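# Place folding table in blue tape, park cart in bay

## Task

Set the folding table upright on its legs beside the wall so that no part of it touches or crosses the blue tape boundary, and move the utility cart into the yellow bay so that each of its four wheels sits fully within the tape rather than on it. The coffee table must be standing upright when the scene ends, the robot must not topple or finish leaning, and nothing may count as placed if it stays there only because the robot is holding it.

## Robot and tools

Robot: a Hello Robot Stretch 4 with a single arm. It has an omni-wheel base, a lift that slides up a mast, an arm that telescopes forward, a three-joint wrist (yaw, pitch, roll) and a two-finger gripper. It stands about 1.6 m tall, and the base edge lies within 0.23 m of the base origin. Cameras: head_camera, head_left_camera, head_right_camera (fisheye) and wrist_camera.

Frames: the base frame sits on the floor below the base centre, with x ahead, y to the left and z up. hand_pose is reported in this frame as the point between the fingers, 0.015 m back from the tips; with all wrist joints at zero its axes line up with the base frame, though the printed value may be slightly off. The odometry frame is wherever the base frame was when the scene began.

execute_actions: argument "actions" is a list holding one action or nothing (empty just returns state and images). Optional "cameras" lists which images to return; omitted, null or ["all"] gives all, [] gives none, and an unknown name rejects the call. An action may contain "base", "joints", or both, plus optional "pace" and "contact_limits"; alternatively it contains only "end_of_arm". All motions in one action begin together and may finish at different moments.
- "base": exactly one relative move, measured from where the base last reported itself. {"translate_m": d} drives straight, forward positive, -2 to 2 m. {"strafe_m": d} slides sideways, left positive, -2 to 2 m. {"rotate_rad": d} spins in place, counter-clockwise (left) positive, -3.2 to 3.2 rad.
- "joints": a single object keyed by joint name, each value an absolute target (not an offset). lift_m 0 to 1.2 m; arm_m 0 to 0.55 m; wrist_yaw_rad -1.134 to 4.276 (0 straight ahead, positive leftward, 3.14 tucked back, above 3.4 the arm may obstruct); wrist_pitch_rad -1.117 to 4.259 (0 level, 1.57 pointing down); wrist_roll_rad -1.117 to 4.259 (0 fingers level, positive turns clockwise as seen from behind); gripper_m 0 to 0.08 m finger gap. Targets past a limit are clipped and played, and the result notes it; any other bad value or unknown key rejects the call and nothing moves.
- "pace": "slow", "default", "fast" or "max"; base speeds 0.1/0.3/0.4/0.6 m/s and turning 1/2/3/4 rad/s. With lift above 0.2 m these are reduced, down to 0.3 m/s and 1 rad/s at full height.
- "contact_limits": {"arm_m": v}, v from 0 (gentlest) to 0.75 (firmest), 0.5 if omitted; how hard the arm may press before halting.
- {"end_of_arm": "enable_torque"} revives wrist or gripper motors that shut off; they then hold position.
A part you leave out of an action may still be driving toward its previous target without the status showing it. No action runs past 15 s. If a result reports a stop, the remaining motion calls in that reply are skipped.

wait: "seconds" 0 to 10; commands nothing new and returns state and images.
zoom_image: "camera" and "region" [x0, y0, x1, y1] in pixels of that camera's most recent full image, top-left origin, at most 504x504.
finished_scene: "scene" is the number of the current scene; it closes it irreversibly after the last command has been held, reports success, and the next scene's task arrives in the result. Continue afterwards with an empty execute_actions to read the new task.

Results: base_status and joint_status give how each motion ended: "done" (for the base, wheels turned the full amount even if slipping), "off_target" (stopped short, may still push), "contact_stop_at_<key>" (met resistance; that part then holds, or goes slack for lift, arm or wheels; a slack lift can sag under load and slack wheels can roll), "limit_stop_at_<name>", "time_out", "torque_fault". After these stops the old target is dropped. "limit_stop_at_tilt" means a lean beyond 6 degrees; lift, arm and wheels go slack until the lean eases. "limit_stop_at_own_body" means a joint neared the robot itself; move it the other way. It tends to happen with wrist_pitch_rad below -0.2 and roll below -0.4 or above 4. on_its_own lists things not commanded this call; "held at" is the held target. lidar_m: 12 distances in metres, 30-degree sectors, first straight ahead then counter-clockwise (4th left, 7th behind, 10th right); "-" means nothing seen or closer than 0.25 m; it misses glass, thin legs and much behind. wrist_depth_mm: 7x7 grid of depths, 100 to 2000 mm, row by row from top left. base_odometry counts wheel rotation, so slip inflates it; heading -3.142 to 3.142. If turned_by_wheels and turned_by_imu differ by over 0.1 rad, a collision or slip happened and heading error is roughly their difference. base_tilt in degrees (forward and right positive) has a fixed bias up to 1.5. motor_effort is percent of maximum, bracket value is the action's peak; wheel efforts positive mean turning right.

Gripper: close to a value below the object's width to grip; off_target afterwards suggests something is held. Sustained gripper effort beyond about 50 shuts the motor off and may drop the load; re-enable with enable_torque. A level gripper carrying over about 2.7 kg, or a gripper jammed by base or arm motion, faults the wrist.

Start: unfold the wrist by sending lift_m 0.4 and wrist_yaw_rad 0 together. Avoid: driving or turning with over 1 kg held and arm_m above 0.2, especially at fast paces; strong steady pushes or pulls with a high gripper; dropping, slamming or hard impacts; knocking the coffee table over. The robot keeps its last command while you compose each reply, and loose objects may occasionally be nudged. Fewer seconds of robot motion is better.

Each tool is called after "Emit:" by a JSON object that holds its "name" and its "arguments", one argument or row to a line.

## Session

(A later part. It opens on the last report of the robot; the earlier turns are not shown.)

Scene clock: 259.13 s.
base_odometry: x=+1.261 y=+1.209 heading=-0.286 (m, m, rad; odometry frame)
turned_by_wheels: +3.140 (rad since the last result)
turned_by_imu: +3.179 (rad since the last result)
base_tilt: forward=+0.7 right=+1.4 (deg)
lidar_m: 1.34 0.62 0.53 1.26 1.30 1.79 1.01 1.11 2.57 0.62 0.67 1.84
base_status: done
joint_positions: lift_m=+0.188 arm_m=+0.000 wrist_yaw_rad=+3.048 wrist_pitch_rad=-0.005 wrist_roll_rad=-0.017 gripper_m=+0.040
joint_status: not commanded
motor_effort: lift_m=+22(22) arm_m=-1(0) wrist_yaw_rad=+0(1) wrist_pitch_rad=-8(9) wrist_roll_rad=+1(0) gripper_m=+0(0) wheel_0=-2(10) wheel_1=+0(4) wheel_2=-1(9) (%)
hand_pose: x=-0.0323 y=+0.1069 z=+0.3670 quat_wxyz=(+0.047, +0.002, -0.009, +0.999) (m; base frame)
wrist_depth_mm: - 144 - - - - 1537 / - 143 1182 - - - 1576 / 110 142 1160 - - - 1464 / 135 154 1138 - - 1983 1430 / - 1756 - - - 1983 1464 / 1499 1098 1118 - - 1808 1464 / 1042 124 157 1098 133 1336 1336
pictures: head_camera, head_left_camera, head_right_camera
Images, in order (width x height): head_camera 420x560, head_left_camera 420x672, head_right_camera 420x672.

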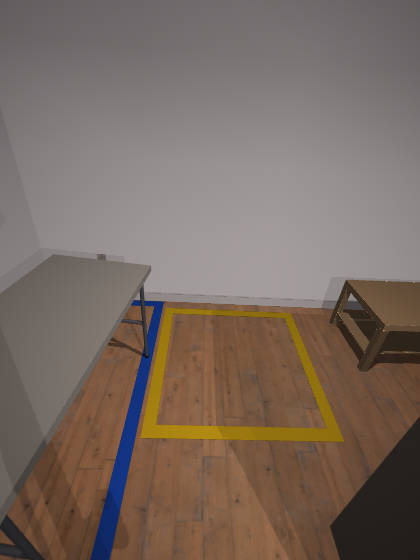

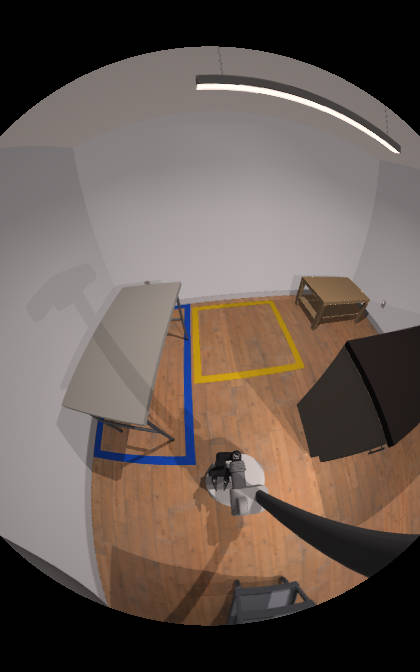

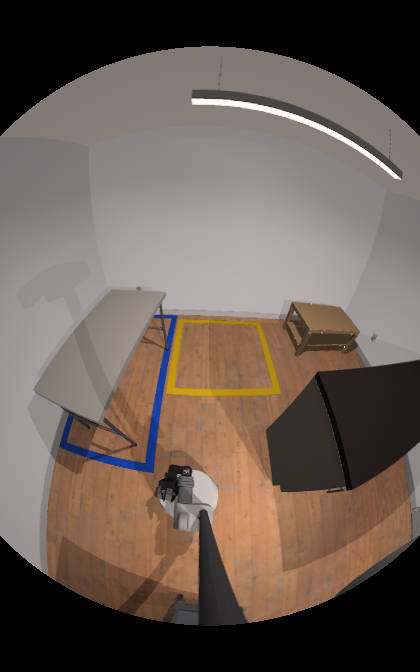

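Emit:
{"name": "execute_actions", "arguments": {
  "actions": [
    {"base":{"translate_m":-0.1}}
  ],
  "cameras": []
}}

Emit:
{"name": "execute_actions", "arguments": {
  "actions": [
    {"base":{"strafe_m":0.46}}
  ],
  "cameras": ["head_camera","head_right_camera"]
}}

Scene clock: 271.17 s.
base_odometry: x=+1.165 y=+1.237 heading=-0.286 (m, m, rad; odometry frame)
turned_by_wheels: +0.000 (rad since the last result)
turned_by_imu: +0.000 (rad since the last result)
base_tilt: forward=+0.7 right=+1.3 (deg)
lidar_m: 1.38 0.61 0.60 1.24 1.29 1.73 0.90 0.97 2.57 0.65 0.66 0.90
base_status: done
joint_positions: lift_m=+0.188 arm_m=+0.000 wrist_yaw_rad=+3.048 wrist_pitch_rad=-0.005 wrist_roll_rad=-0.017 gripper_m=+0.040
joint_status: not commanded
motor_effort: lift_m=+22(22) arm_m=+0(1) wrist_yaw_rad=+0(1) wrist_pitch_rad=-10(9) wrist_roll_rad=+1(1) gripper_m=+0(0) wheel_0=-1(6) wheel_1=+1(6) wheel_2=-2(7) (%)
hand_pose: x=-0.0323 y=+0.1069 z=+0.3670 quat_wxyz=(+0.047, +0.002, -0.009, +0.999) (m; base frame)
wrist_depth_mm: - 144 - - - - 1576 / - 142 1060 - - - 1537 / 110 141 1060 - - 1983 1499 / 135 154 1042 - - 1983 1464 / - - - - - 1921 1430 / 1366 1008 1042 - - 1863 1464 / 1060 124 157 1078 133 1366 1336
pictures: none
No camera images: the call's "cameras" was empty. Leave "cameras" out to get every camera's image.

Scene clock: 274.03 s.
base_odometry: x=+1.295 y=+1.679 heading=-0.286 (m, m, rad; odometry frame)
turned_by_wheels: +0.000 (rad since the last result)
turned_by_imu: -0.001 (rad since the last result)
base_tilt: forward=+0.7 right=+1.3 (deg)
lidar_m: 0.39 0.44 0.65 0.79 0.81 1.13 1.34 0.98 3.06 1.10 1.13 2.31
base_status: done
joint_positions: lift_m=+0.188 arm_m=+0.000 wrist_yaw_rad=+3.048 wrist_pitch_rad=-0.005 wrist_roll_rad=-0.017 gripper_m=+0.040
joint_status: not commanded
motor_effort: lift_m=+22(22) arm_m=+0(0) wrist_yaw_rad=+0(1) wrist_pitch_rad=-9(10) wrist_roll_rad=+0(0) gripper_m=+0(0) wheel_0=+0(10) wheel_1=-2(8) wheel_2=+0(0) (%)
hand_pose: x=-0.0323 y=+0.1069 z=+0.3670 quat_wxyz=(+0.047, +0.002, -0.009, +0.999) (m; base frame)
wrist_depth_mm: - 145 - - - 1281 946 / - 143 - - - 1308 931 / 110 141 - - - 1229 917 / 135 154 - - 1983 1205 917 / 1499 - - - 1863 1205 917 / 991 1537 1808 - 1708 1160 878 / 976 124 158 1078 133 1098 866
pictures: head_camera, head_right_camera
Images, in order (width x height): head_camera 420x560, head_right_camera 420x672.

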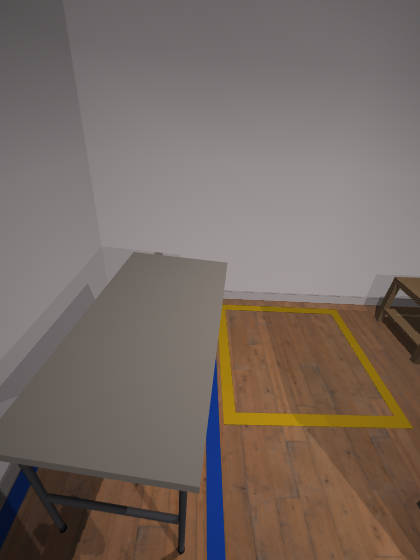

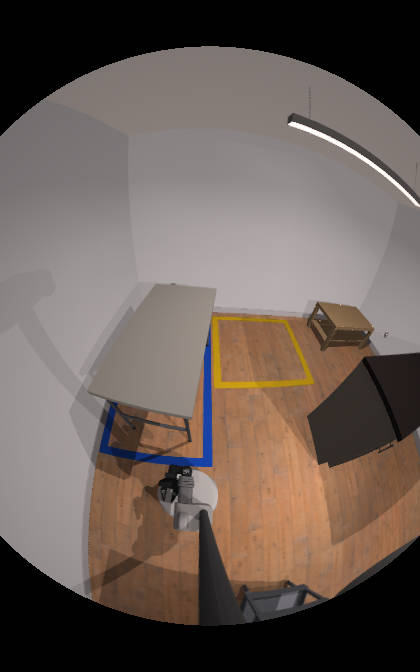

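Emit:
{"name": "execute_actions", "arguments": {
  "actions": [
    {"base":{"strafe_m":0.11}}
  ],
  "cameras": []
}}

Emit:
{"name": "execute_actions", "arguments": {
  "actions": [
    {"base":{"translate_m":0.33},"pace":"slow"}
  ]
}}

Scene clock: 279.70 s.
base_odometry: x=+1.326 y=+1.784 heading=-0.286 (m, m, rad; odometry frame)
turned_by_wheels: +0.000 (rad since the last result)
turned_by_imu: -0.001 (rad since the last result)
base_tilt: forward=+0.6 right=+1.4 (deg)
lidar_m: 0.40 0.44 0.70 0.68 0.71 0.95 2.49 1.03 3.16 1.21 1.26 0.42
base_status: done
joint_positions: lift_m=+0.188 arm_m=+0.000 wrist_yaw_rad=+3.048 wrist_pitch_rad=-0.005 wrist_roll_rad=-0.017 gripper_m=+0.040
joint_status: not commanded
motor_effort: lift_m=+22(22) arm_m=-1(1) wrist_yaw_rad=-1(1) wrist_pitch_rad=-8(7) wrist_roll_rad=+1(0) gripper_m=-1(0) wheel_0=+1(14) wheel_1=-1(4) wheel_2=+0(1) (%)
hand_pose: x=-0.0323 y=+0.1069 z=+0.3670 quat_wxyz=(+0.047, +0.002, -0.009, +0.999) (m; base frame)
wrist_depth_mm: - 145 - - 1808 1118 798 / - 143 - - 1808 1078 798 / 110 141 - - 1708 1060 788 / 135 154 - - 1708 1025 768 / 1576 - - - 1576 991 750 / 1281 1576 1863 - 1537 976 741 / 1042 124 157 1078 133 931 723
pictures: none
No camera images: the call's "cameras" was empty. Leave "cameras" out to get every camera's image.

Scene clock: 284.27 s.
base_odometry: x=+1.643 y=+1.691 heading=-0.287 (m, m, rad; odometry frame)
turned_by_wheels: +0.000 (rad since the last result)
turned_by_imu: -0.002 (rad since the last result)
base_tilt: forward=+0.7 right=+1.3 (deg)
lidar_m: 0.25 0.25 0.25 0.68 0.71 0.96 1.73 1.35 3.16 1.19 1.25 0.25
base_status: done
joint_positions: lift_m=+0.188 arm_m=+0.000 wrist_yaw_rad=+3.048 wrist_pitch_rad=-0.005 wrist_roll_rad=-0.017 gripper_m=+0.040
joint_status: not commanded
motor_effort: lift_m=+22(22) arm_m=+0(1) wrist_yaw_rad=-1(1) wrist_pitch_rad=-9(9) wrist_roll_rad=+1(1) gripper_m=+0(0) wheel_0=+4(8) wheel_1=+1(7) wheel_2=-6(10) (%)
hand_pose: x=-0.0323 y=+0.1069 z=+0.3670 quat_wxyz=(+0.047, +0.002, -0.009, +0.999) (m; base frame)
wrist_depth_mm: - 144 - - 1863 1118 809 / - 143 - - 1863 1098 809 / 110 141 - - 1708 1078 798 / 134 154 - - 1708 1060 788 / 1308 - - - 1618 1025 778 / 1336 1708 1808 - 1576 991 750 / 1042 124 158 1078 133 946 741
pictures: head_camera, head_left_camera, head_right_camera, wrist_camera
Images, in order (width x height): head_camera 420x560, head_left_camera 420x672, head_right_camera 420x672, wrist_camera 616x392.

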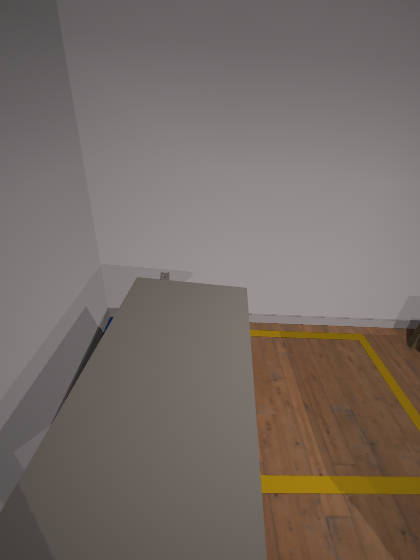

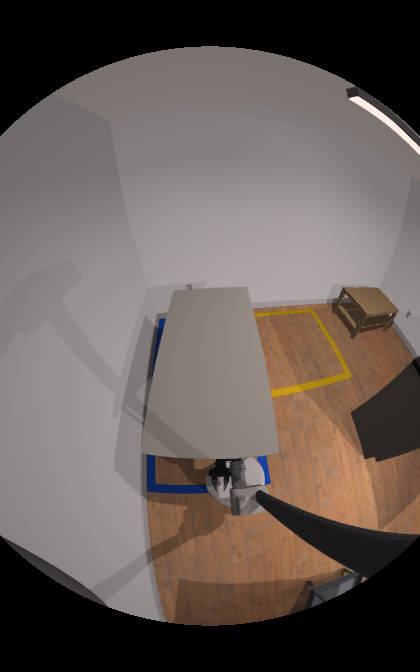

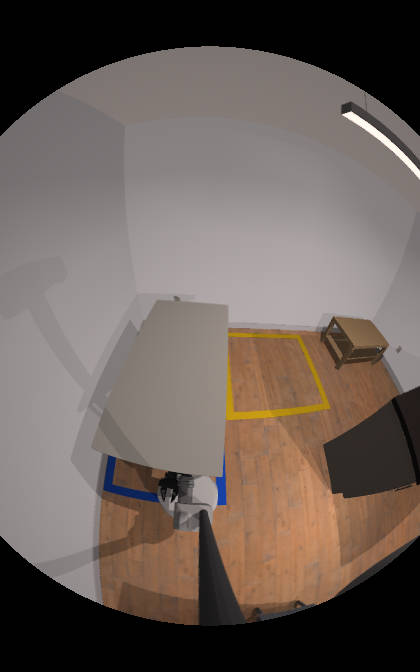

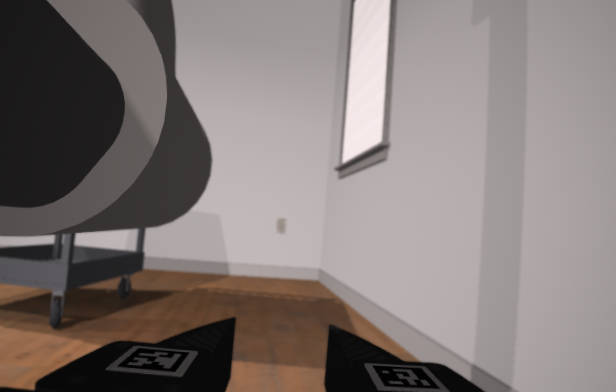

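Emit:
{"name": "execute_actions", "arguments": {
  "actions": [
    {"base":{"translate_m":-0.4}}
  ],
  "cameras": []
}}

Emit:
{"name": "execute_actions", "arguments": {
  "actions": [
    {"base":{"strafe_m":-0.3}}
  ],
  "cameras": ["head_camera","head_left_camera"]
}}

Scene clock: 291.53 s.
base_odometry: x=+1.259 y=+1.804 heading=-0.287 (m, m, rad; odometry frame)
turned_by_wheels: +0.000 (rad since the last result)
turned_by_imu: +0.000 (rad since the last result)
base_tilt: forward=+0.7 right=+1.3 (deg)
lidar_m: 0.50 0.54 0.72 0.67 0.72 0.97 2.41 0.97 1.28 1.21 1.24 0.54
base_status: done
joint_positions: lift_m=+0.188 arm_m=+0.000 wrist_yaw_rad=+3.048 wrist_pitch_rad=-0.005 wrist_roll_rad=-0.017 gripper_m=+0.040
joint_status: not commanded
motor_effort: lift_m=+22(22) arm_m=-1(1) wrist_yaw_rad=+0(1) wrist_pitch_rad=-10(10) wrist_roll_rad=+0(0) gripper_m=+0(0) wheel_0=-1(7) wheel_1=+1(5) wheel_2=-1(12) (%)
hand_pose: x=-0.0323 y=+0.1069 z=+0.3670 quat_wxyz=(+0.047, +0.002, -0.009, +0.999) (m; base frame)
wrist_depth_mm: - 144 - - 1863 1098 809 / - 143 - - 1808 1060 788 / 110 142 - - 1756 1060 788 / 134 154 - - 1661 1025 759 / 1499 - - - 1618 991 750 / 1281 1576 1863 - 1537 960 732 / 1042 124 158 1078 133 917 723
pictures: none
No camera images: the call's "cameras" was empty. Leave "cameras" out to get every camera's image.

Scene clock: 293.87 s.
base_odometry: x=+1.174 y=+1.517 heading=-0.287 (m, m, rad; odometry frame)
turned_by_wheels: +0.000 (rad since the last result)
turned_by_imu: +0.000 (rad since the last result)
base_tilt: forward=+0.7 right=+1.3 (deg)
lidar_m: 0.52 0.52 0.80 0.98 1.02 1.40 0.86 0.88 2.85 0.92 0.93 2.16
base_status: done
joint_positions: lift_m=+0.188 arm_m=+0.000 wrist_yaw_rad=+3.048 wrist_pitch_rad=-0.005 wrist_roll_rad=-0.017 gripper_m=+0.040
joint_status: not commanded
motor_effort: lift_m=+22(22) arm_m=+0(1) wrist_yaw_rad=+0(1) wrist_pitch_rad=-9(9) wrist_roll_rad=+1(1) gripper_m=+0(0) wheel_0=+1(9) wheel_1=+1(7) wheel_2=+0(0) (%)
hand_pose: x=-0.0323 y=+0.1069 z=+0.3670 quat_wxyz=(+0.047, +0.002, -0.009, +0.999) (m; base frame)
wrist_depth_mm: - 144 - - - 1618 1182 / - 143 - - - 1576 1182 / 110 142 - - - 1576 1160 / 135 154 - - - 1537 1160 / 1499 1537 - - - 1499 1138 / 904 1138 1808 - 1921 1464 1098 / 1042 124 158 1078 133 1281 1078
pictures: head_camera, head_left_camera
Images, in order (width x height): head_camera 420x560, head_left_camera 420x672.

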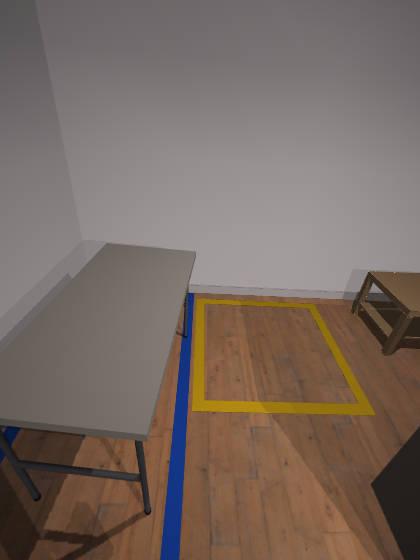

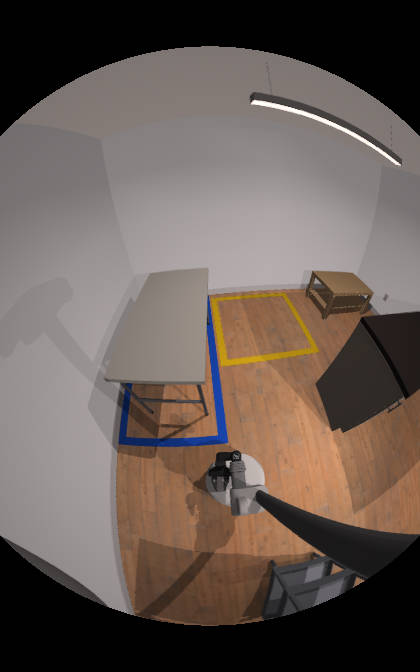

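Emit:
{"name": "execute_actions", "arguments": {
  "actions": [
    {"base":{"strafe_m":-0.17}}
  ],
  "cameras": []
}}

Emit:
{"name": "execute_actions", "arguments": {
  "actions": [
    {"base":{"translate_m":1.25}}
  ]
}}

Scene clock: 300.90 s.
base_odometry: x=+1.126 y=+1.353 heading=-0.287 (m, m, rad; odometry frame)
turned_by_wheels: +0.000 (rad since the last result)
turned_by_imu: -0.001 (rad since the last result)
base_tilt: forward=+0.7 right=+1.3 (deg)
lidar_m: 1.04 0.60 0.76 1.15 1.19 1.62 0.83 0.87 2.69 0.75 0.76 2.06
base_status: done
joint_positions: lift_m=+0.188 arm_m=+0.000 wrist_yaw_rad=+3.048 wrist_pitch_rad=-0.005 wrist_roll_rad=-0.017 gripper_m=+0.040
joint_status: not commanded
motor_effort: lift_m=+22(22) arm_m=-1(1) wrist_yaw_rad=-1(0) wrist_pitch_rad=-9(10) wrist_roll_rad=+0(1) gripper_m=+0(0) wheel_0=-1(8) wheel_1=+1(5) wheel_2=+0(2) (%)
hand_pose: x=-0.0323 y=+0.1069 z=+0.3670 quat_wxyz=(+0.047, +0.002, -0.009, +0.999) (m; base frame)
wrist_depth_mm: - 144 - - - 1983 1430 / - 143 1160 - - 1921 1430 / 110 142 1430 - - 1863 1397 / 134 154 1336 - - 1808 1336 / - 1576 - - - 1808 1336 / 931 931 1464 1983 - 1708 1308 / 976 124 158 1078 132 1366 1229
pictures: none
No camera images: the call's "cameras" was empty. Leave "cameras" out to get every camera's image.

Scene clock: 306.53 s.
base_odometry: x=+2.325 y=+1.000 heading=-0.287 (m, m, rad; odometry frame)
turned_by_wheels: +0.000 (rad since the last result)
turned_by_imu: -0.005 (rad since the last result)
base_tilt: forward=+0.7 right=+1.3 (deg)
lidar_m: 1.04 0.31 0.27 0.25 0.27 0.36 2.09 1.04 0.89 1.44 1.32 1.10
base_status: done
joint_positions: lift_m=+0.188 arm_m=+0.000 wrist_yaw_rad=+3.048 wrist_pitch_rad=-0.005 wrist_roll_rad=-0.017 gripper_m=+0.040
joint_status: not commanded
motor_effort: lift_m=+22(22) arm_m=-1(0) wrist_yaw_rad=-1(1) wrist_pitch_rad=-9(11) wrist_roll_rad=+1(1) gripper_m=+0(0) wheel_0=+0(3) wheel_1=+0(3) wheel_2=+1(11) (%)
hand_pose: x=-0.0323 y=+0.1069 z=+0.3670 quat_wxyz=(+0.047, +0.002, -0.009, +0.999) (m; base frame)
wrist_depth_mm: - 144 - - - 508 492 / - 143 - - 788 699 654 / 110 141 - - - 1863 1308 / 134 154 - - - 1863 1430 / - - - - - 1808 1397 / 1499 1661 1863 - 1921 1708 1336 / 1025 123 158 1078 133 1366 1255
pictures: head_camera, head_left_camera, head_right_camera, wrist_camera
Images, in order (width x height): head_camera 420x560, head_left_camera 420x672, head_right_camera 420x672, wrist_camera 616x392.

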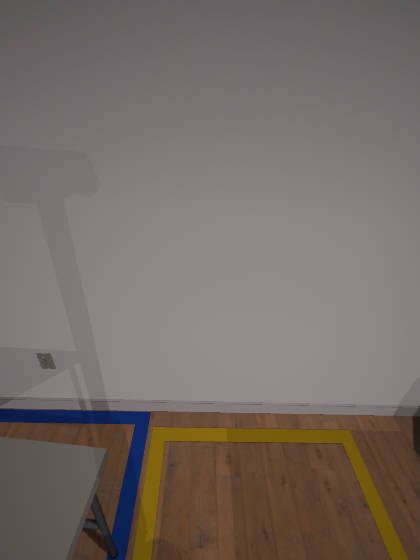

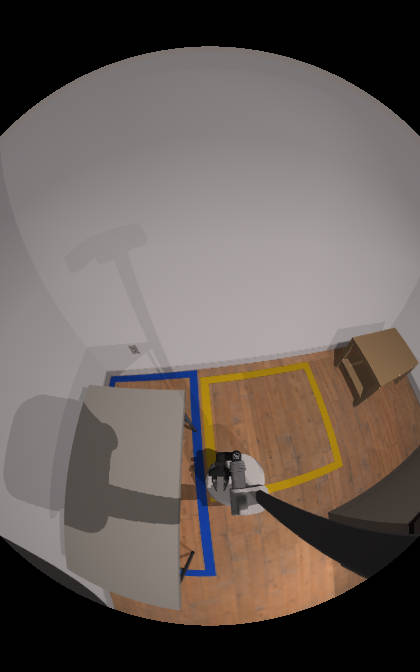

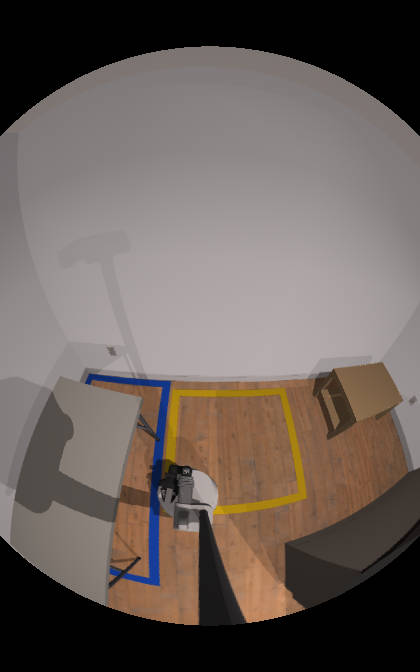

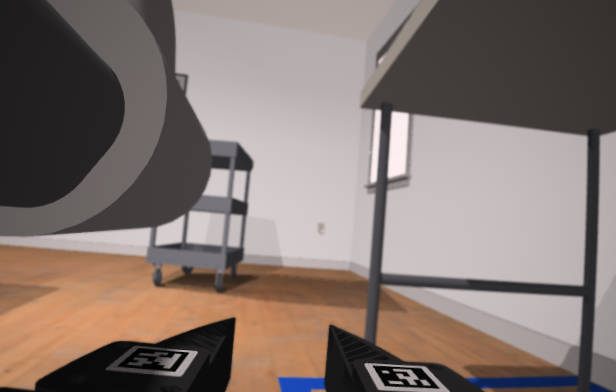

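Emit:
{"name": "execute_actions", "arguments": {
  "actions": [
    {"base":{"translate_m":0.38}}
  ],
  "cameras": ["head_left_camera","head_right_camera"]
}}

Scene clock: 315.93 s.
base_odometry: x=+2.690 y=+0.893 heading=-0.286 (m, m, rad; odometry frame)
turned_by_wheels: +0.000 (rad since the last result)
turned_by_imu: -0.002 (rad since the last result)
base_tilt: forward=+0.7 right=+1.3 (deg)
lidar_m: 0.65 0.69 0.25 0.25 0.25 0.36 2.48 1.14 1.26 1.24 1.03 0.70
base_status: done
joint_positions: lift_m=+0.188 arm_m=+0.000 wrist_yaw_rad=+3.048 wrist_pitch_rad=-0.005 wrist_roll_rad=-0.017 gripper_m=+0.040
joint_status: not commanded
motor_effort: lift_m=+22(22) arm_m=-1(1) wrist_yaw_rad=-1(1) wrist_pitch_rad=-10(9) wrist_roll_rad=+0(1) gripper_m=+0(0) wheel_0=+2(5) wheel_1=+0(4) wheel_2=+0(5) (%)
hand_pose: x=-0.0323 y=+0.1069 z=+0.3670 quat_wxyz=(+0.047, +0.002, -0.009, +0.999) (m; base frame)
wrist_depth_mm: - 144 - - 591 508 492 / - 143 - - 741 691 647 / 110 141 - - 1160 1060 1160 / 135 154 - - - 1921 1397 / - - - - - 1863 1397 / 1430 1661 1808 1983 - 1756 1397 / 1078 124 158 1098 133 1308 1281
pictures: head_left_camera, head_right_camera
Images, in order (width x height): head_left_camera 420x672, head_right_camera 420x672.

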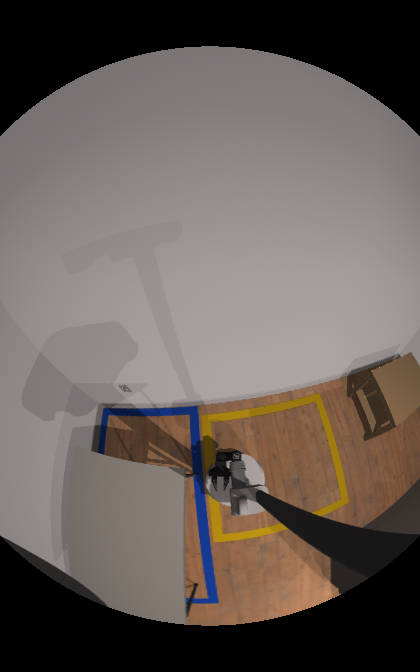

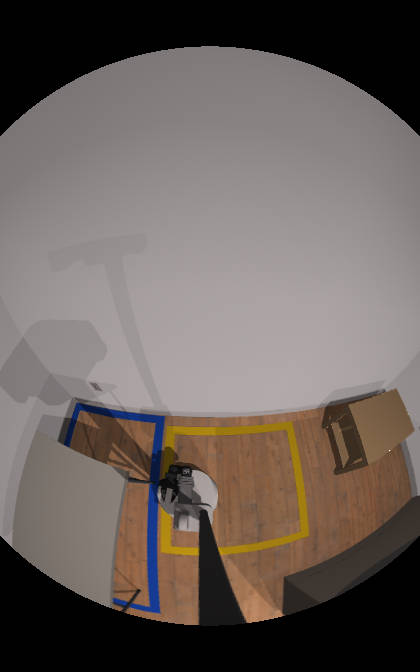

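Emit:
{"name": "execute_actions", "arguments": {
  "actions": [
    {"base":{"strafe_m":0.1},"pace":"slow"}
  ],
  "cameras": []
}}

Emit:
{"name": "execute_actions", "arguments": {
  "actions": [
    {"base":{"strafe_m":-0.3}}
  ]
}}

Scene clock: 321.80 s.
base_odometry: x=+2.718 y=+0.989 heading=-0.287 (m, m, rad; odometry frame)
turned_by_wheels: -0.001 (rad since the last result)
turned_by_imu: -0.001 (rad since the last result)
base_tilt: forward=+0.7 right=+1.3 (deg)
lidar_m: 0.66 0.70 0.25 0.25 0.25 0.25 0.81 1.22 1.24 1.35 1.01 0.72
base_status: done
joint_positions: lift_m=+0.188 arm_m=+0.000 wrist_yaw_rad=+3.048 wrist_pitch_rad=-0.005 wrist_roll_rad=-0.017 gripper_m=+0.040
joint_status: not commanded
motor_effort: lift_m=+22(22) arm_m=-1(0) wrist_yaw_rad=+0(0) wrist_pitch_rad=-9(8) wrist_roll_rad=+1(1) gripper_m=+0(0) wheel_0=-9(8) wheel_1=+3(4) wheel_2=-2(1) (%)
hand_pose: x=-0.0323 y=+0.1069 z=+0.3670 quat_wxyz=(+0.047, +0.002, -0.009, +0.999) (m; base frame)
wrist_depth_mm: - 144 - - 525 508 496 / - 143 - - 723 691 654 / 110 141 - - 1182 1060 1205 / 135 154 - - - 1756 1281 / - - - - - 1708 1281 / 1537 1708 1863 - - 1576 1229 / 1042 124 158 1078 133 1308 1205
pictures: none
No camera images: the call's "cameras" was empty. Leave "cameras" out to get every camera's image.

Scene clock: 324.13 s.
base_odometry: x=+2.633 y=+0.701 heading=-0.287 (m, m, rad; odometry frame)
turned_by_wheels: +0.000 (rad since the last result)
turned_by_imu: +0.000 (rad since the last result)
base_tilt: forward=+0.7 right=+1.3 (deg)
lidar_m: 0.66 0.71 0.96 0.44 0.47 0.69 2.50 1.03 1.24 1.05 1.02 0.70
base_status: done
joint_positions: lift_m=+0.188 arm_m=+0.000 wrist_yaw_rad=+3.048 wrist_pitch_rad=-0.005 wrist_roll_rad=-0.017 gripper_m=+0.040
joint_status: not commanded
motor_effort: lift_m=+22(22) arm_m=+0(1) wrist_yaw_rad=+0(0) wrist_pitch_rad=-11(8) wrist_roll_rad=+1(1) gripper_m=+0(0) wheel_0=+0(8) wheel_1=+2(6) wheel_2=+0(3) (%)
hand_pose: x=-0.0323 y=+0.1069 z=+0.3670 quat_wxyz=(+0.047, +0.002, -0.009, +0.999) (m; base frame)
wrist_depth_mm: - 144 - - - - 530 / - 143 - - - 778 647 / 110 141 - - - 1098 1025 / 135 154 - - - - 1576 / 1160 - - - - - 1537 / 1229 1661 1808 - - - 1576 / 1042 124 157 1078 133 1366 1397
pictures: head_camera, head_left_camera, head_right_camera, wrist_camera
Images, in order (width x height): head_camera 420x560, head_left_camera 420x672, head_right_camera 420x672, wrist_camera 616x392.

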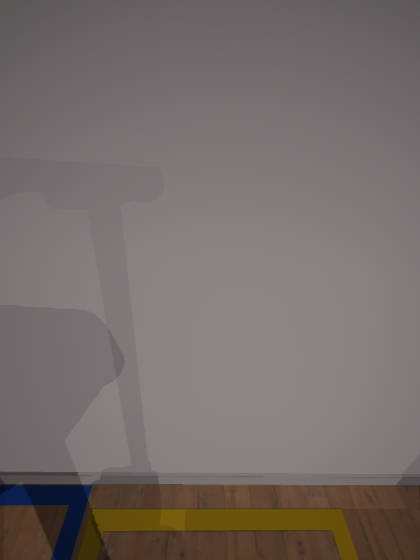

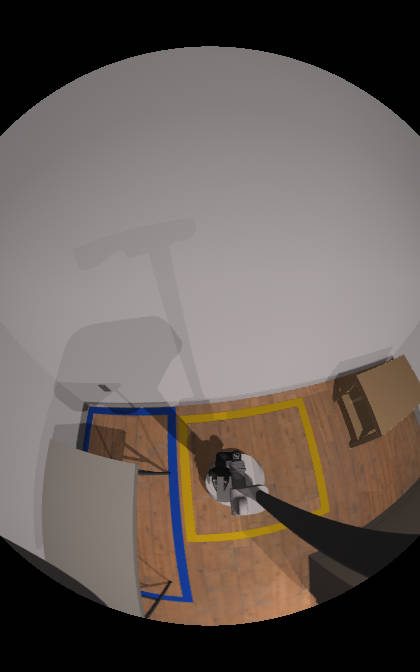

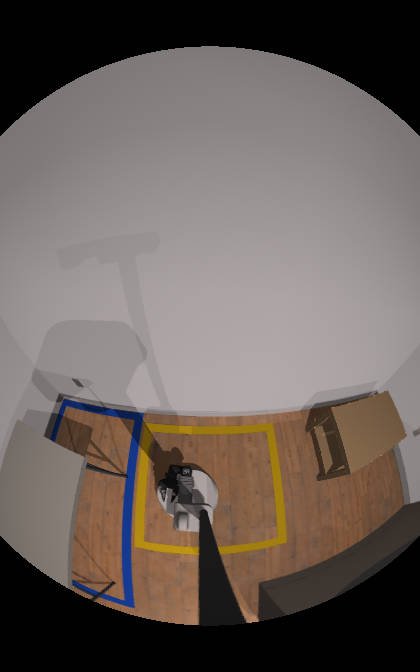

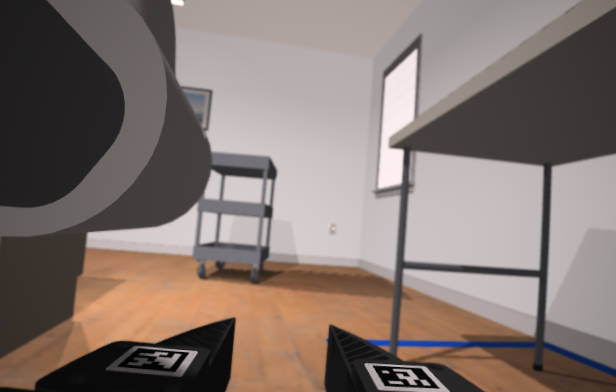

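Emit:
{"name": "zoom_image", "arguments": {
  "camera": "head_left_camera",
  "region": [30,390,230,630]
}}

Region (30, 390, 230, 630) of head_left_camera's 420x672 image, scaled by 2.100, with more detail than that image has.

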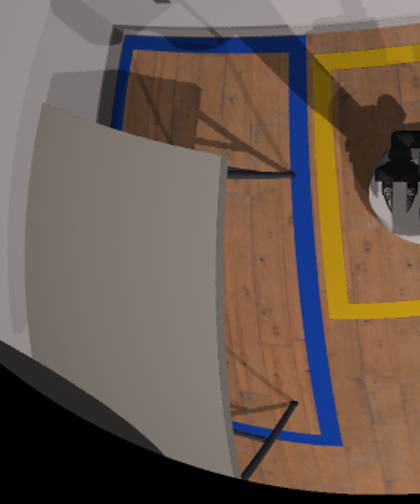

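Emit:
{"name": "execute_actions", "arguments": {
  "actions": [
    {"base":{"strafe_m":0.37},"pace":"slow"}
  ],
  "cameras": []
}}

Emit:
{"name": "execute_actions", "arguments": {
  "actions": [
    {"base":{"strafe_m":-0.37}}
  ],
  "cameras": ["head_left_camera","wrist_camera"]
}}

Emit:
{"name": "zoom_image", "arguments": {
  "camera": "head_left_camera",
  "region": [30,390,230,630]
}}

Scene clock: 338.27 s.
base_odometry: x=+2.738 y=+1.055 heading=-0.287 (m, m, rad; odometry frame)
turned_by_wheels: -0.001 (rad since the last result)
turned_by_imu: -0.002 (rad since the last result)
base_tilt: forward=+0.7 right=+1.3 (deg)
lidar_m: 0.66 0.70 0.25 0.25 0.25 0.25 0.57 1.27 1.28 1.43 1.01 0.70
base_status: done
joint_positions: lift_m=+0.188 arm_m=+0.000 wrist_yaw_rad=+3.048 wrist_pitch_rad=-0.005 wrist_roll_rad=-0.017 gripper_m=+0.040
joint_status: not commanded
motor_effort: lift_m=+22(22) arm_m=-1(1) wrist_yaw_rad=-1(0) wrist_pitch_rad=-7(9) wrist_roll_rad=+0(1) gripper_m=+0(1) wheel_0=-7(8) wheel_1=+2(10) wheel_2=-2(3) (%)
hand_pose: x=-0.0323 y=+0.1069 z=+0.3670 quat_wxyz=(+0.047, +0.002, -0.009, +0.999) (m; base frame)
wrist_depth_mm: - 144 - - 530 512 492 / - 143 - 842 723 691 654 / 110 142 - 1281 1182 1118 1160 / 134 154 - - - 1537 1229 / - - - - - 1499 1182 / 1499 1661 1863 1921 - 1576 1160 / 1042 124 158 1060 133 1308 1138
pictures: none
No camera images: the call's "cameras" was empty. Leave "cameras" out to get every camera's image.

Scene clock: 340.83 s.
base_odometry: x=+2.633 y=+0.701 heading=-0.287 (m, m, rad; odometry frame)
turned_by_wheels: +0.000 (rad since the last result)
turned_by_imu: +0.000 (rad since the last result)
base_tilt: forward=+0.7 right=+1.3 (deg)
lidar_m: 0.67 0.70 0.94 0.51 0.53 0.75 2.48 1.02 1.25 1.04 1.03 0.71
base_status: done
joint_positions: lift_m=+0.188 arm_m=+0.000 wrist_yaw_rad=+3.048 wrist_pitch_rad=-0.005 wrist_roll_rad=-0.017 gripper_m=+0.040
joint_status: not commanded
motor_effort: lift_m=+22(22) arm_m=+0(1) wrist_yaw_rad=-1(0) wrist_pitch_rad=-9(9) wrist_roll_rad=+1(1) gripper_m=+0(0) wheel_0=+0(8) wheel_1=+2(6) wheel_2=+0(3) (%)
hand_pose: x=-0.0323 y=+0.1069 z=+0.3670 quat_wxyz=(+0.047, +0.002, -0.009, +0.999) (m; base frame)
wrist_depth_mm: - 144 - - - - 1708 / - 143 - - - 878 661 / 110 141 - - - 1078 1008 / 135 154 - - - - 1537 / 1160 - - - - - 1576 / 1205 1661 1863 - - 1983 1576 / 1060 124 158 1060 133 1366 1336
pictures: head_left_camera, wrist_camera
Images, in order (width x height): head_left_camera 420x672, wrist_camera 616x392.

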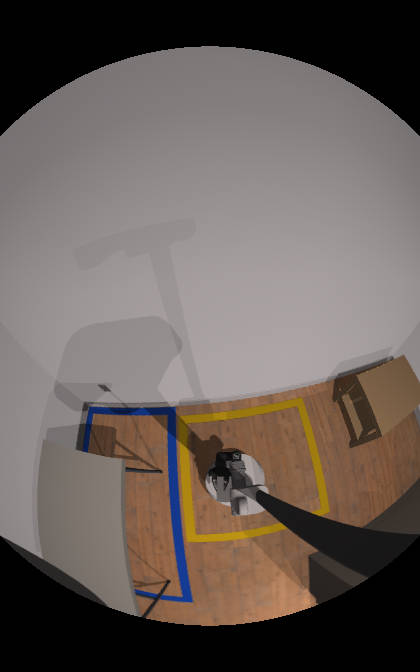

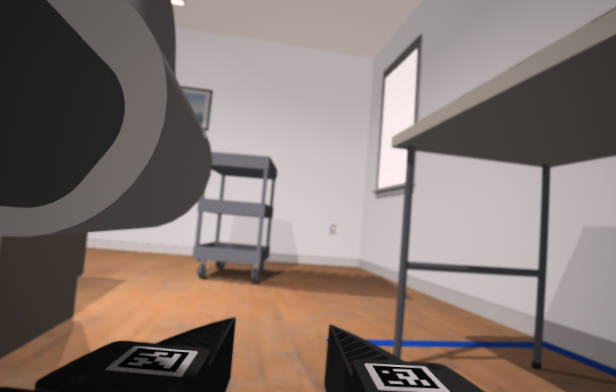

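Region (30, 390, 230, 630) of head_left_camera's 420x672 image, scaled by 2.100, with more detail than that image has.

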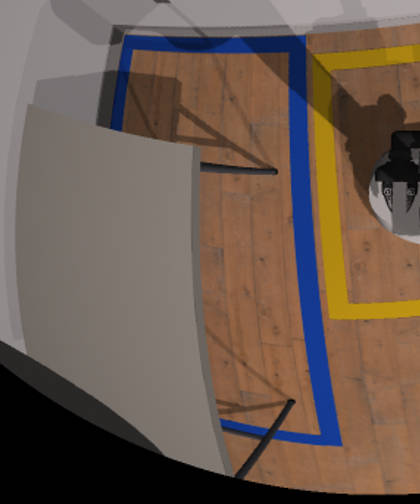

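Emit:
{"name": "execute_actions", "arguments": {
  "actions": [
    {"base":{"strafe_m":0.4},"pace":"slow"}
  ],
  "cameras": []
}}

Emit:
{"name": "execute_actions", "arguments": {
  "actions": [
    {"base":{"strafe_m":-0.25}}
  ],
  "cameras": []
}}

Emit:
{"name": "execute_actions", "arguments": {
  "actions": [
    {"base":{"translate_m":-1.45}}
  ],
  "cameras": ["head_camera","head_left_camera"]
}}

Scene clock: 352.93 s.
base_odometry: x=+2.746 y=+1.084 heading=-0.288 (m, m, rad; odometry frame)
turned_by_wheels: -0.001 (rad since the last result)
turned_by_imu: -0.002 (rad since the last result)
base_tilt: forward=+0.7 right=+1.3 (deg)
lidar_m: 0.63 0.68 0.25 0.25 0.25 0.25 0.51 1.32 1.27 1.44 0.98 0.71
base_status: done
joint_positions: lift_m=+0.188 arm_m=+0.000 wrist_yaw_rad=+3.048 wrist_pitch_rad=-0.005 wrist_roll_rad=-0.017 gripper_m=+0.040
joint_status: not commanded
motor_effort: lift_m=+22(22) arm_m=-1(1) wrist_yaw_rad=-1(0) wrist_pitch_rad=-11(9) wrist_roll_rad=+1(0) gripper_m=+0(0) wheel_0=-7(8) wheel_1=+2(8) wheel_2=-2(5) (%)
hand_pose: x=-0.0323 y=+0.1069 z=+0.3670 quat_wxyz=(+0.047, +0.002, -0.009, +0.999) (m; base frame)
wrist_depth_mm: - 144 - 615 521 508 492 / - 143 - 831 741 683 654 / 110 141 - - 1182 1118 1160 / 134 154 - - - 1576 1160 / - - - - - 1499 1160 / 1537 1661 1863 1921 1921 1499 1118 / 1060 124 158 1098 133 1281 1098
pictures: none
No camera images: the call's "cameras" was empty. Leave "cameras" out to get every camera's image.

Scene clock: 355.07 s.
base_odometry: x=+2.675 y=+0.844 heading=-0.288 (m, m, rad; odometry frame)
turned_by_wheels: +0.000 (rad since the last result)
turned_by_imu: +0.000 (rad since the last result)
base_tilt: forward=+0.7 right=+1.3 (deg)
lidar_m: 0.67 0.71 0.42 0.37 0.41 0.56 2.49 1.11 1.24 1.21 0.99 0.69
base_status: done
joint_positions: lift_m=+0.188 arm_m=+0.000 wrist_yaw_rad=+3.048 wrist_pitch_rad=-0.005 wrist_roll_rad=-0.017 gripper_m=+0.040
joint_status: not commanded
motor_effort: lift_m=+22(22) arm_m=+0(1) wrist_yaw_rad=-1(1) wrist_pitch_rad=-11(10) wrist_roll_rad=+1(1) gripper_m=+0(0) wheel_0=-1(9) wheel_1=+2(7) wheel_2=+0(2) (%)
hand_pose: x=-0.0323 y=+0.1069 z=+0.3670 quat_wxyz=(+0.047, +0.002, -0.009, +0.999) (m; base frame)
wrist_depth_mm: - 144 - - - 569 492 / - 142 - - - 683 654 / 110 142 - - 1205 1060 1008 / 134 154 - - - 1983 1464 / 1464 - - - - 1983 1430 / 1397 1708 1863 1983 - 1863 1430 / 1042 124 158 1078 133 1308 1308
pictures: none
No camera images: the call's "cameras" was empty. Leave "cameras" out to get every camera's image.

Scene clock: 361.40 s.
base_odometry: x=+1.285 y=+1.256 heading=-0.288 (m, m, rad; odometry frame)
turned_by_wheels: +0.000 (rad since the last result)
turned_by_imu: +0.004 (rad since the last result)
base_tilt: forward=+0.7 right=+1.3 (deg)
lidar_m: 1.59 0.53 0.52 1.19 1.26 1.72 1.02 1.09 2.62 0.67 0.71 1.87
base_status: done
joint_positions: lift_m=+0.188 arm_m=+0.000 wrist_yaw_rad=+3.048 wrist_pitch_rad=-0.005 wrist_roll_rad=-0.017 gripper_m=+0.040
joint_status: not commanded
motor_effort: lift_m=+22(22) arm_m=-1(0) wrist_yaw_rad=+0(2) wrist_pitch_rad=-9(10) wrist_roll_rad=+1(1) gripper_m=+0(0) wheel_0=-1(6) wheel_1=-1(8) wheel_2=-1(10) (%)
hand_pose: x=-0.0323 y=+0.1069 z=+0.3670 quat_wxyz=(+0.047, +0.002, -0.009, +0.999) (m; base frame)
wrist_depth_mm: - 144 - - - - 1499 / - 143 1255 - - - 1499 / 111 142 1160 - - 1921 1430 / 134 154 1308 - - 1921 1430 / - 1756 - - - 1863 1366 / 1397 1118 1308 - - 1808 1366 / 1060 124 158 1078 133 1336 1308
pictures: head_camera, head_left_camera
Images, in order (width x height): head_camera 420x560, head_left_camera 420x672.

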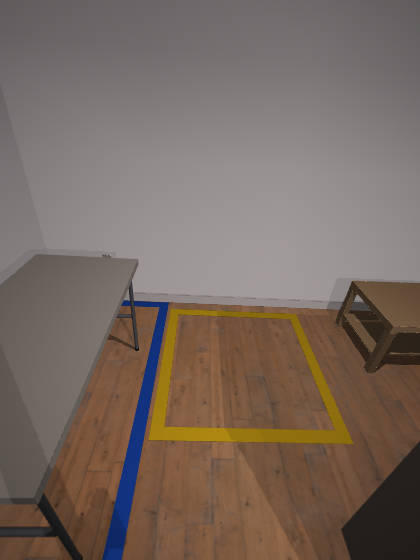

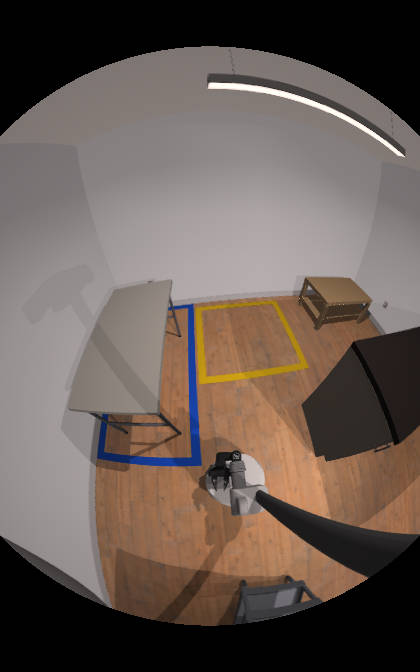

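Emit:
{"name": "execute_actions", "arguments": {
  "actions": [
    {"base":{"rotate_rad":-0.78}}
  ],
  "cameras": ["head_left_camera"]
}}

Scene clock: 367.60 s.
base_odometry: x=+1.285 y=+1.256 heading=-1.067 (m, m, rad; odometry frame)
turned_by_wheels: -0.780 (rad since the last result)
turned_by_imu: -0.790 (rad since the last result)
base_tilt: forward=+0.7 right=+1.4 (deg)
lidar_m: 0.78 2.13 0.77 0.50 0.73 1.20 1.43 0.99 1.01 2.93 0.67 0.68
base_status: done
joint_positions: lift_m=+0.188 arm_m=+0.000 wrist_yaw_rad=+3.048 wrist_pitch_rad=-0.005 wrist_roll_rad=-0.017 gripper_m=+0.040
joint_status: not commanded
motor_effort: lift_m=+22(22) arm_m=-1(1) wrist_yaw_rad=-1(0) wrist_pitch_rad=-11(8) wrist_roll_rad=+1(0) gripper_m=-1(0) wheel_0=+3(5) wheel_1=+0(5) wheel_2=+0(7) (%)
hand_pose: x=-0.0323 y=+0.1069 z=+0.3670 quat_wxyz=(+0.047, +0.002, -0.009, +0.999) (m; base frame)
wrist_depth_mm: - 144 - 1708 1464 1229 1118 / - 143 - 1708 1430 1205 1098 / 110 141 1863 1618 1397 1205 1098 / 135 154 1808 1618 1366 1205 1078 / - - 1921 1576 1366 1182 1078 / 1499 1661 1708 1537 1308 1160 1042 / 1042 124 158 1078 133 1118 1042
pictures: head_left_camera
Images, in order (width x height): head_left_camera 420x672.

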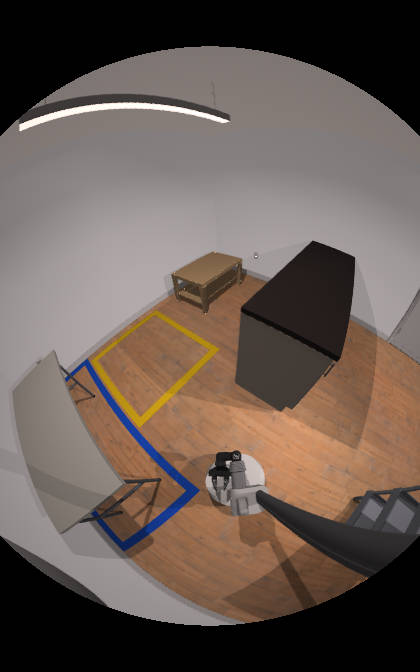

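Emit:
{"name": "execute_actions", "arguments": {
  "actions": [
    {"base":{"strafe_m":0.35},"pace":"slow"}
  ],
  "cameras": []
}}

Emit:
{"name": "execute_actions", "arguments": {
  "actions": [
    {"base":{"strafe_m":-0.35}}
  ],
  "cameras": ["head_left_camera"]
}}

Emit:
{"name": "zoom_image", "arguments": {
  "camera": "head_left_camera",
  "region": [0,330,240,570]
}}

Scene clock: 375.83 s.
base_odometry: x=+1.591 y=+1.424 heading=-1.068 (m, m, rad; odometry frame)
turned_by_wheels: +0.000 (rad since the last result)
turned_by_imu: -0.002 (rad since the last result)
base_tilt: forward=+0.7 right=+1.4 (deg)
lidar_m: 1.89 1.88 0.25 0.25 0.25 0.96 1.16 1.90 1.29 3.20 0.91 0.90
base_status: done
joint_positions: lift_m=+0.188 arm_m=+0.000 wrist_yaw_rad=+3.048 wrist_pitch_rad=-0.005 wrist_roll_rad=-0.017 gripper_m=+0.040
joint_status: not commanded
motor_effort: lift_m=+22(22) arm_m=-1(0) wrist_yaw_rad=+0(1) wrist_pitch_rad=-10(9) wrist_roll_rad=+1(1) gripper_m=+0(0) wheel_0=-2(6) wheel_1=+1(2) wheel_2=+0(0) (%)
hand_pose: x=-0.0323 y=+0.1069 z=+0.3670 quat_wxyz=(+0.047, +0.002, -0.009, +0.999) (m; base frame)
wrist_depth_mm: - 144 1661 1366 1160 1008 530 / - 143 1618 1366 1138 991 891 / 111 141 1464 1308 1118 976 891 / 134 154 1464 1281 1118 960 878 / - 1863 1537 1281 1078 946 866 / 1499 1661 1464 1229 1078 931 866 / 1042 124 157 1078 133 917 831
pictures: none
No camera images: the call's "cameras" was empty. Leave "cameras" out to get every camera's image.

Scene clock: 378.33 s.
base_odometry: x=+1.285 y=+1.256 heading=-1.067 (m, m, rad; odometry frame)
turned_by_wheels: +0.000 (rad since the last result)
turned_by_imu: +0.001 (rad since the last result)
base_tilt: forward=+0.6 right=+1.3 (deg)
lidar_m: 0.77 2.13 0.77 0.51 0.75 1.22 1.44 1.03 1.00 2.94 0.68 0.67
base_status: done
joint_positions: lift_m=+0.188 arm_m=+0.000 wrist_yaw_rad=+3.048 wrist_pitch_rad=-0.005 wrist_roll_rad=-0.017 gripper_m=+0.040
joint_status: not commanded
motor_effort: lift_m=+22(22) arm_m=+0(1) wrist_yaw_rad=+0(0) wrist_pitch_rad=-10(9) wrist_roll_rad=+1(1) gripper_m=+0(0) wheel_0=+1(11) wheel_1=+1(4) wheel_2=+0(2) (%)
hand_pose: x=-0.0323 y=+0.1069 z=+0.3670 quat_wxyz=(+0.047, +0.002, -0.009, +0.999) (m; base frame)
wrist_depth_mm: - 144 - 1756 1464 1281 1118 / - 143 1983 1708 1430 1255 1098 / 110 141 1921 1661 1397 1229 1098 / 134 154 1863 1576 1397 1205 1098 / - - 1921 1576 1308 1182 1060 / 1537 1708 1756 1537 1336 1160 1060 / 1025 124 157 1060 133 1138 1008
pictures: head_left_camera
Images, in order (width x height): head_left_camera 420x672.

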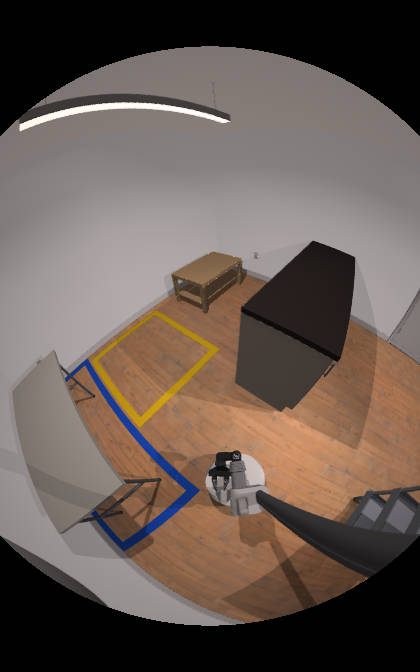

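Region (0, 330, 240, 570) of head_left_camera's 420x672 image, scaled by 2.100, with more detail than that image has.

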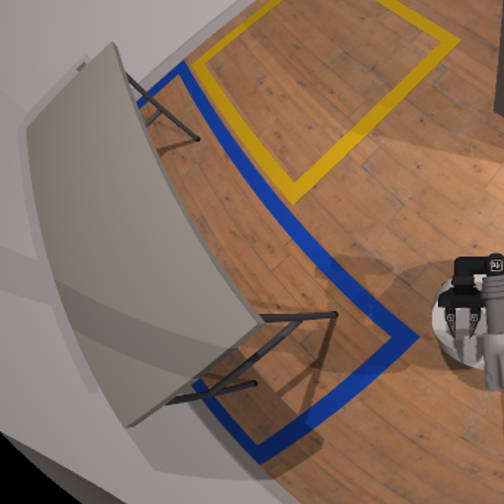

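Emit:
{"name": "execute_actions", "arguments": {
  "actions": [
    {"base":{"strafe_m":0.43},"pace":"slow"}
  ],
  "cameras": []
}}

Emit:
{"name": "execute_actions", "arguments": {
  "actions": [
    {"base":{"strafe_m":-0.43}}
  ],
  "cameras": ["head_left_camera"]
}}

Emit:
{"name": "zoom_image", "arguments": {
  "camera": "head_left_camera",
  "region": [0,330,240,570]
}}

Scene clock: 395.60 s.
base_odometry: x=+1.661 y=+1.463 heading=-1.067 (m, m, rad; odometry frame)
turned_by_wheels: +0.000 (rad since the last result)
turned_by_imu: -0.002 (rad since the last result)
base_tilt: forward=+0.7 right=+1.3 (deg)
lidar_m: 1.89 1.80 0.25 0.25 0.26 0.91 1.09 1.80 1.34 3.29 0.94 0.96
base_status: done
joint_positions: lift_m=+0.188 arm_m=+0.000 wrist_yaw_rad=+3.048 wrist_pitch_rad=-0.005 wrist_roll_rad=-0.017 gripper_m=+0.040
joint_status: not commanded
motor_effort: lift_m=+22(22) arm_m=-1(1) wrist_yaw_rad=-1(0) wrist_pitch_rad=-6(8) wrist_roll_rad=+1(1) gripper_m=+0(0) wheel_0=-7(11) wheel_1=+6(10) wheel_2=-1(2) (%)
hand_pose: x=-0.0323 y=+0.1069 z=+0.3670 quat_wxyz=(+0.047, +0.002, -0.009, +0.999) (m; base frame)
wrist_depth_mm: - 144 1618 1281 1098 960 508 / - 143 1537 1255 1098 946 854 / 110 142 1366 1255 1060 931 842 / 134 154 1430 1229 1060 931 842 / - 1708 1430 1182 1042 917 820 / 1576 1618 1366 1182 1008 878 809 / 1042 124 158 1078 133 866 798
pictures: none
No camera images: the call's "cameras" was empty. Leave "cameras" out to get every camera's image.

Scene clock: 398.37 s.
base_odometry: x=+1.284 y=+1.255 heading=-1.067 (m, m, rad; odometry frame)
turned_by_wheels: +0.000 (rad since the last result)
turned_by_imu: +0.000 (rad since the last result)
base_tilt: forward=+0.7 right=+1.3 (deg)
lidar_m: 0.76 2.14 0.85 0.58 0.83 1.20 1.41 1.03 1.01 2.94 0.67 0.67
base_status: done
joint_positions: lift_m=+0.188 arm_m=+0.000 wrist_yaw_rad=+3.048 wrist_pitch_rad=-0.005 wrist_roll_rad=-0.017 gripper_m=+0.040
joint_status: not commanded
motor_effort: lift_m=+22(22) arm_m=-1(1) wrist_yaw_rad=+0(0) wrist_pitch_rad=-9(11) wrist_roll_rad=+1(1) gripper_m=+0(0) wheel_0=+1(10) wheel_1=+1(10) wheel_2=+1(0) (%)
hand_pose: x=-0.0323 y=+0.1069 z=+0.3670 quat_wxyz=(+0.047, +0.002, -0.009, +0.999) (m; base frame)
wrist_depth_mm: - 144 - 1756 1430 1255 1118 / - 143 1983 1661 1430 1255 1098 / 110 141 1808 1661 1397 1205 1098 / 134 154 1808 1618 1366 1229 1098 / - - 1921 1576 1336 1182 1060 / 1537 1661 1756 1537 1336 1138 1025 / 1042 124 158 1078 133 1138 1025
pictures: head_left_camera
Images, in order (width x height): head_left_camera 420x672.

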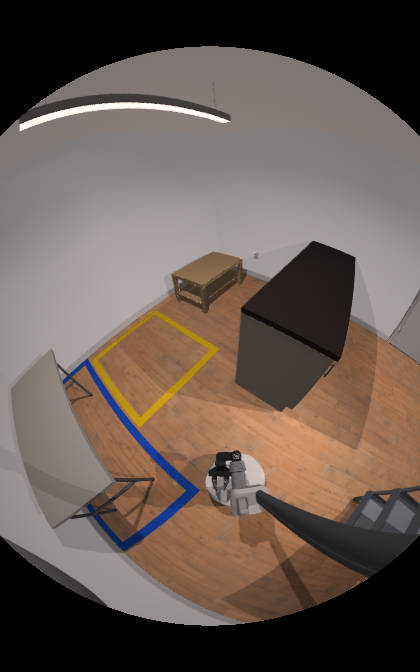

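Region (0, 330, 240, 570) of head_left_camera's 420x672 image, scaled by 2.100, with more detail than that image has.

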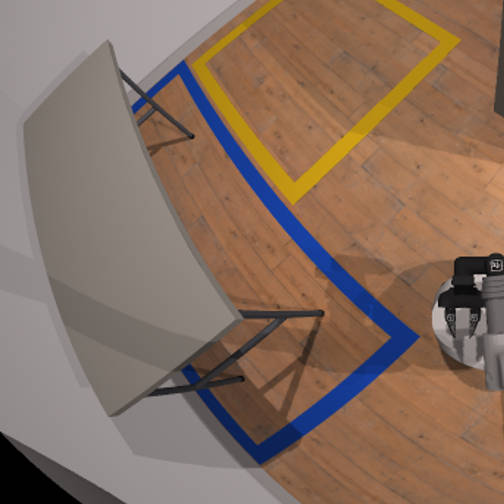

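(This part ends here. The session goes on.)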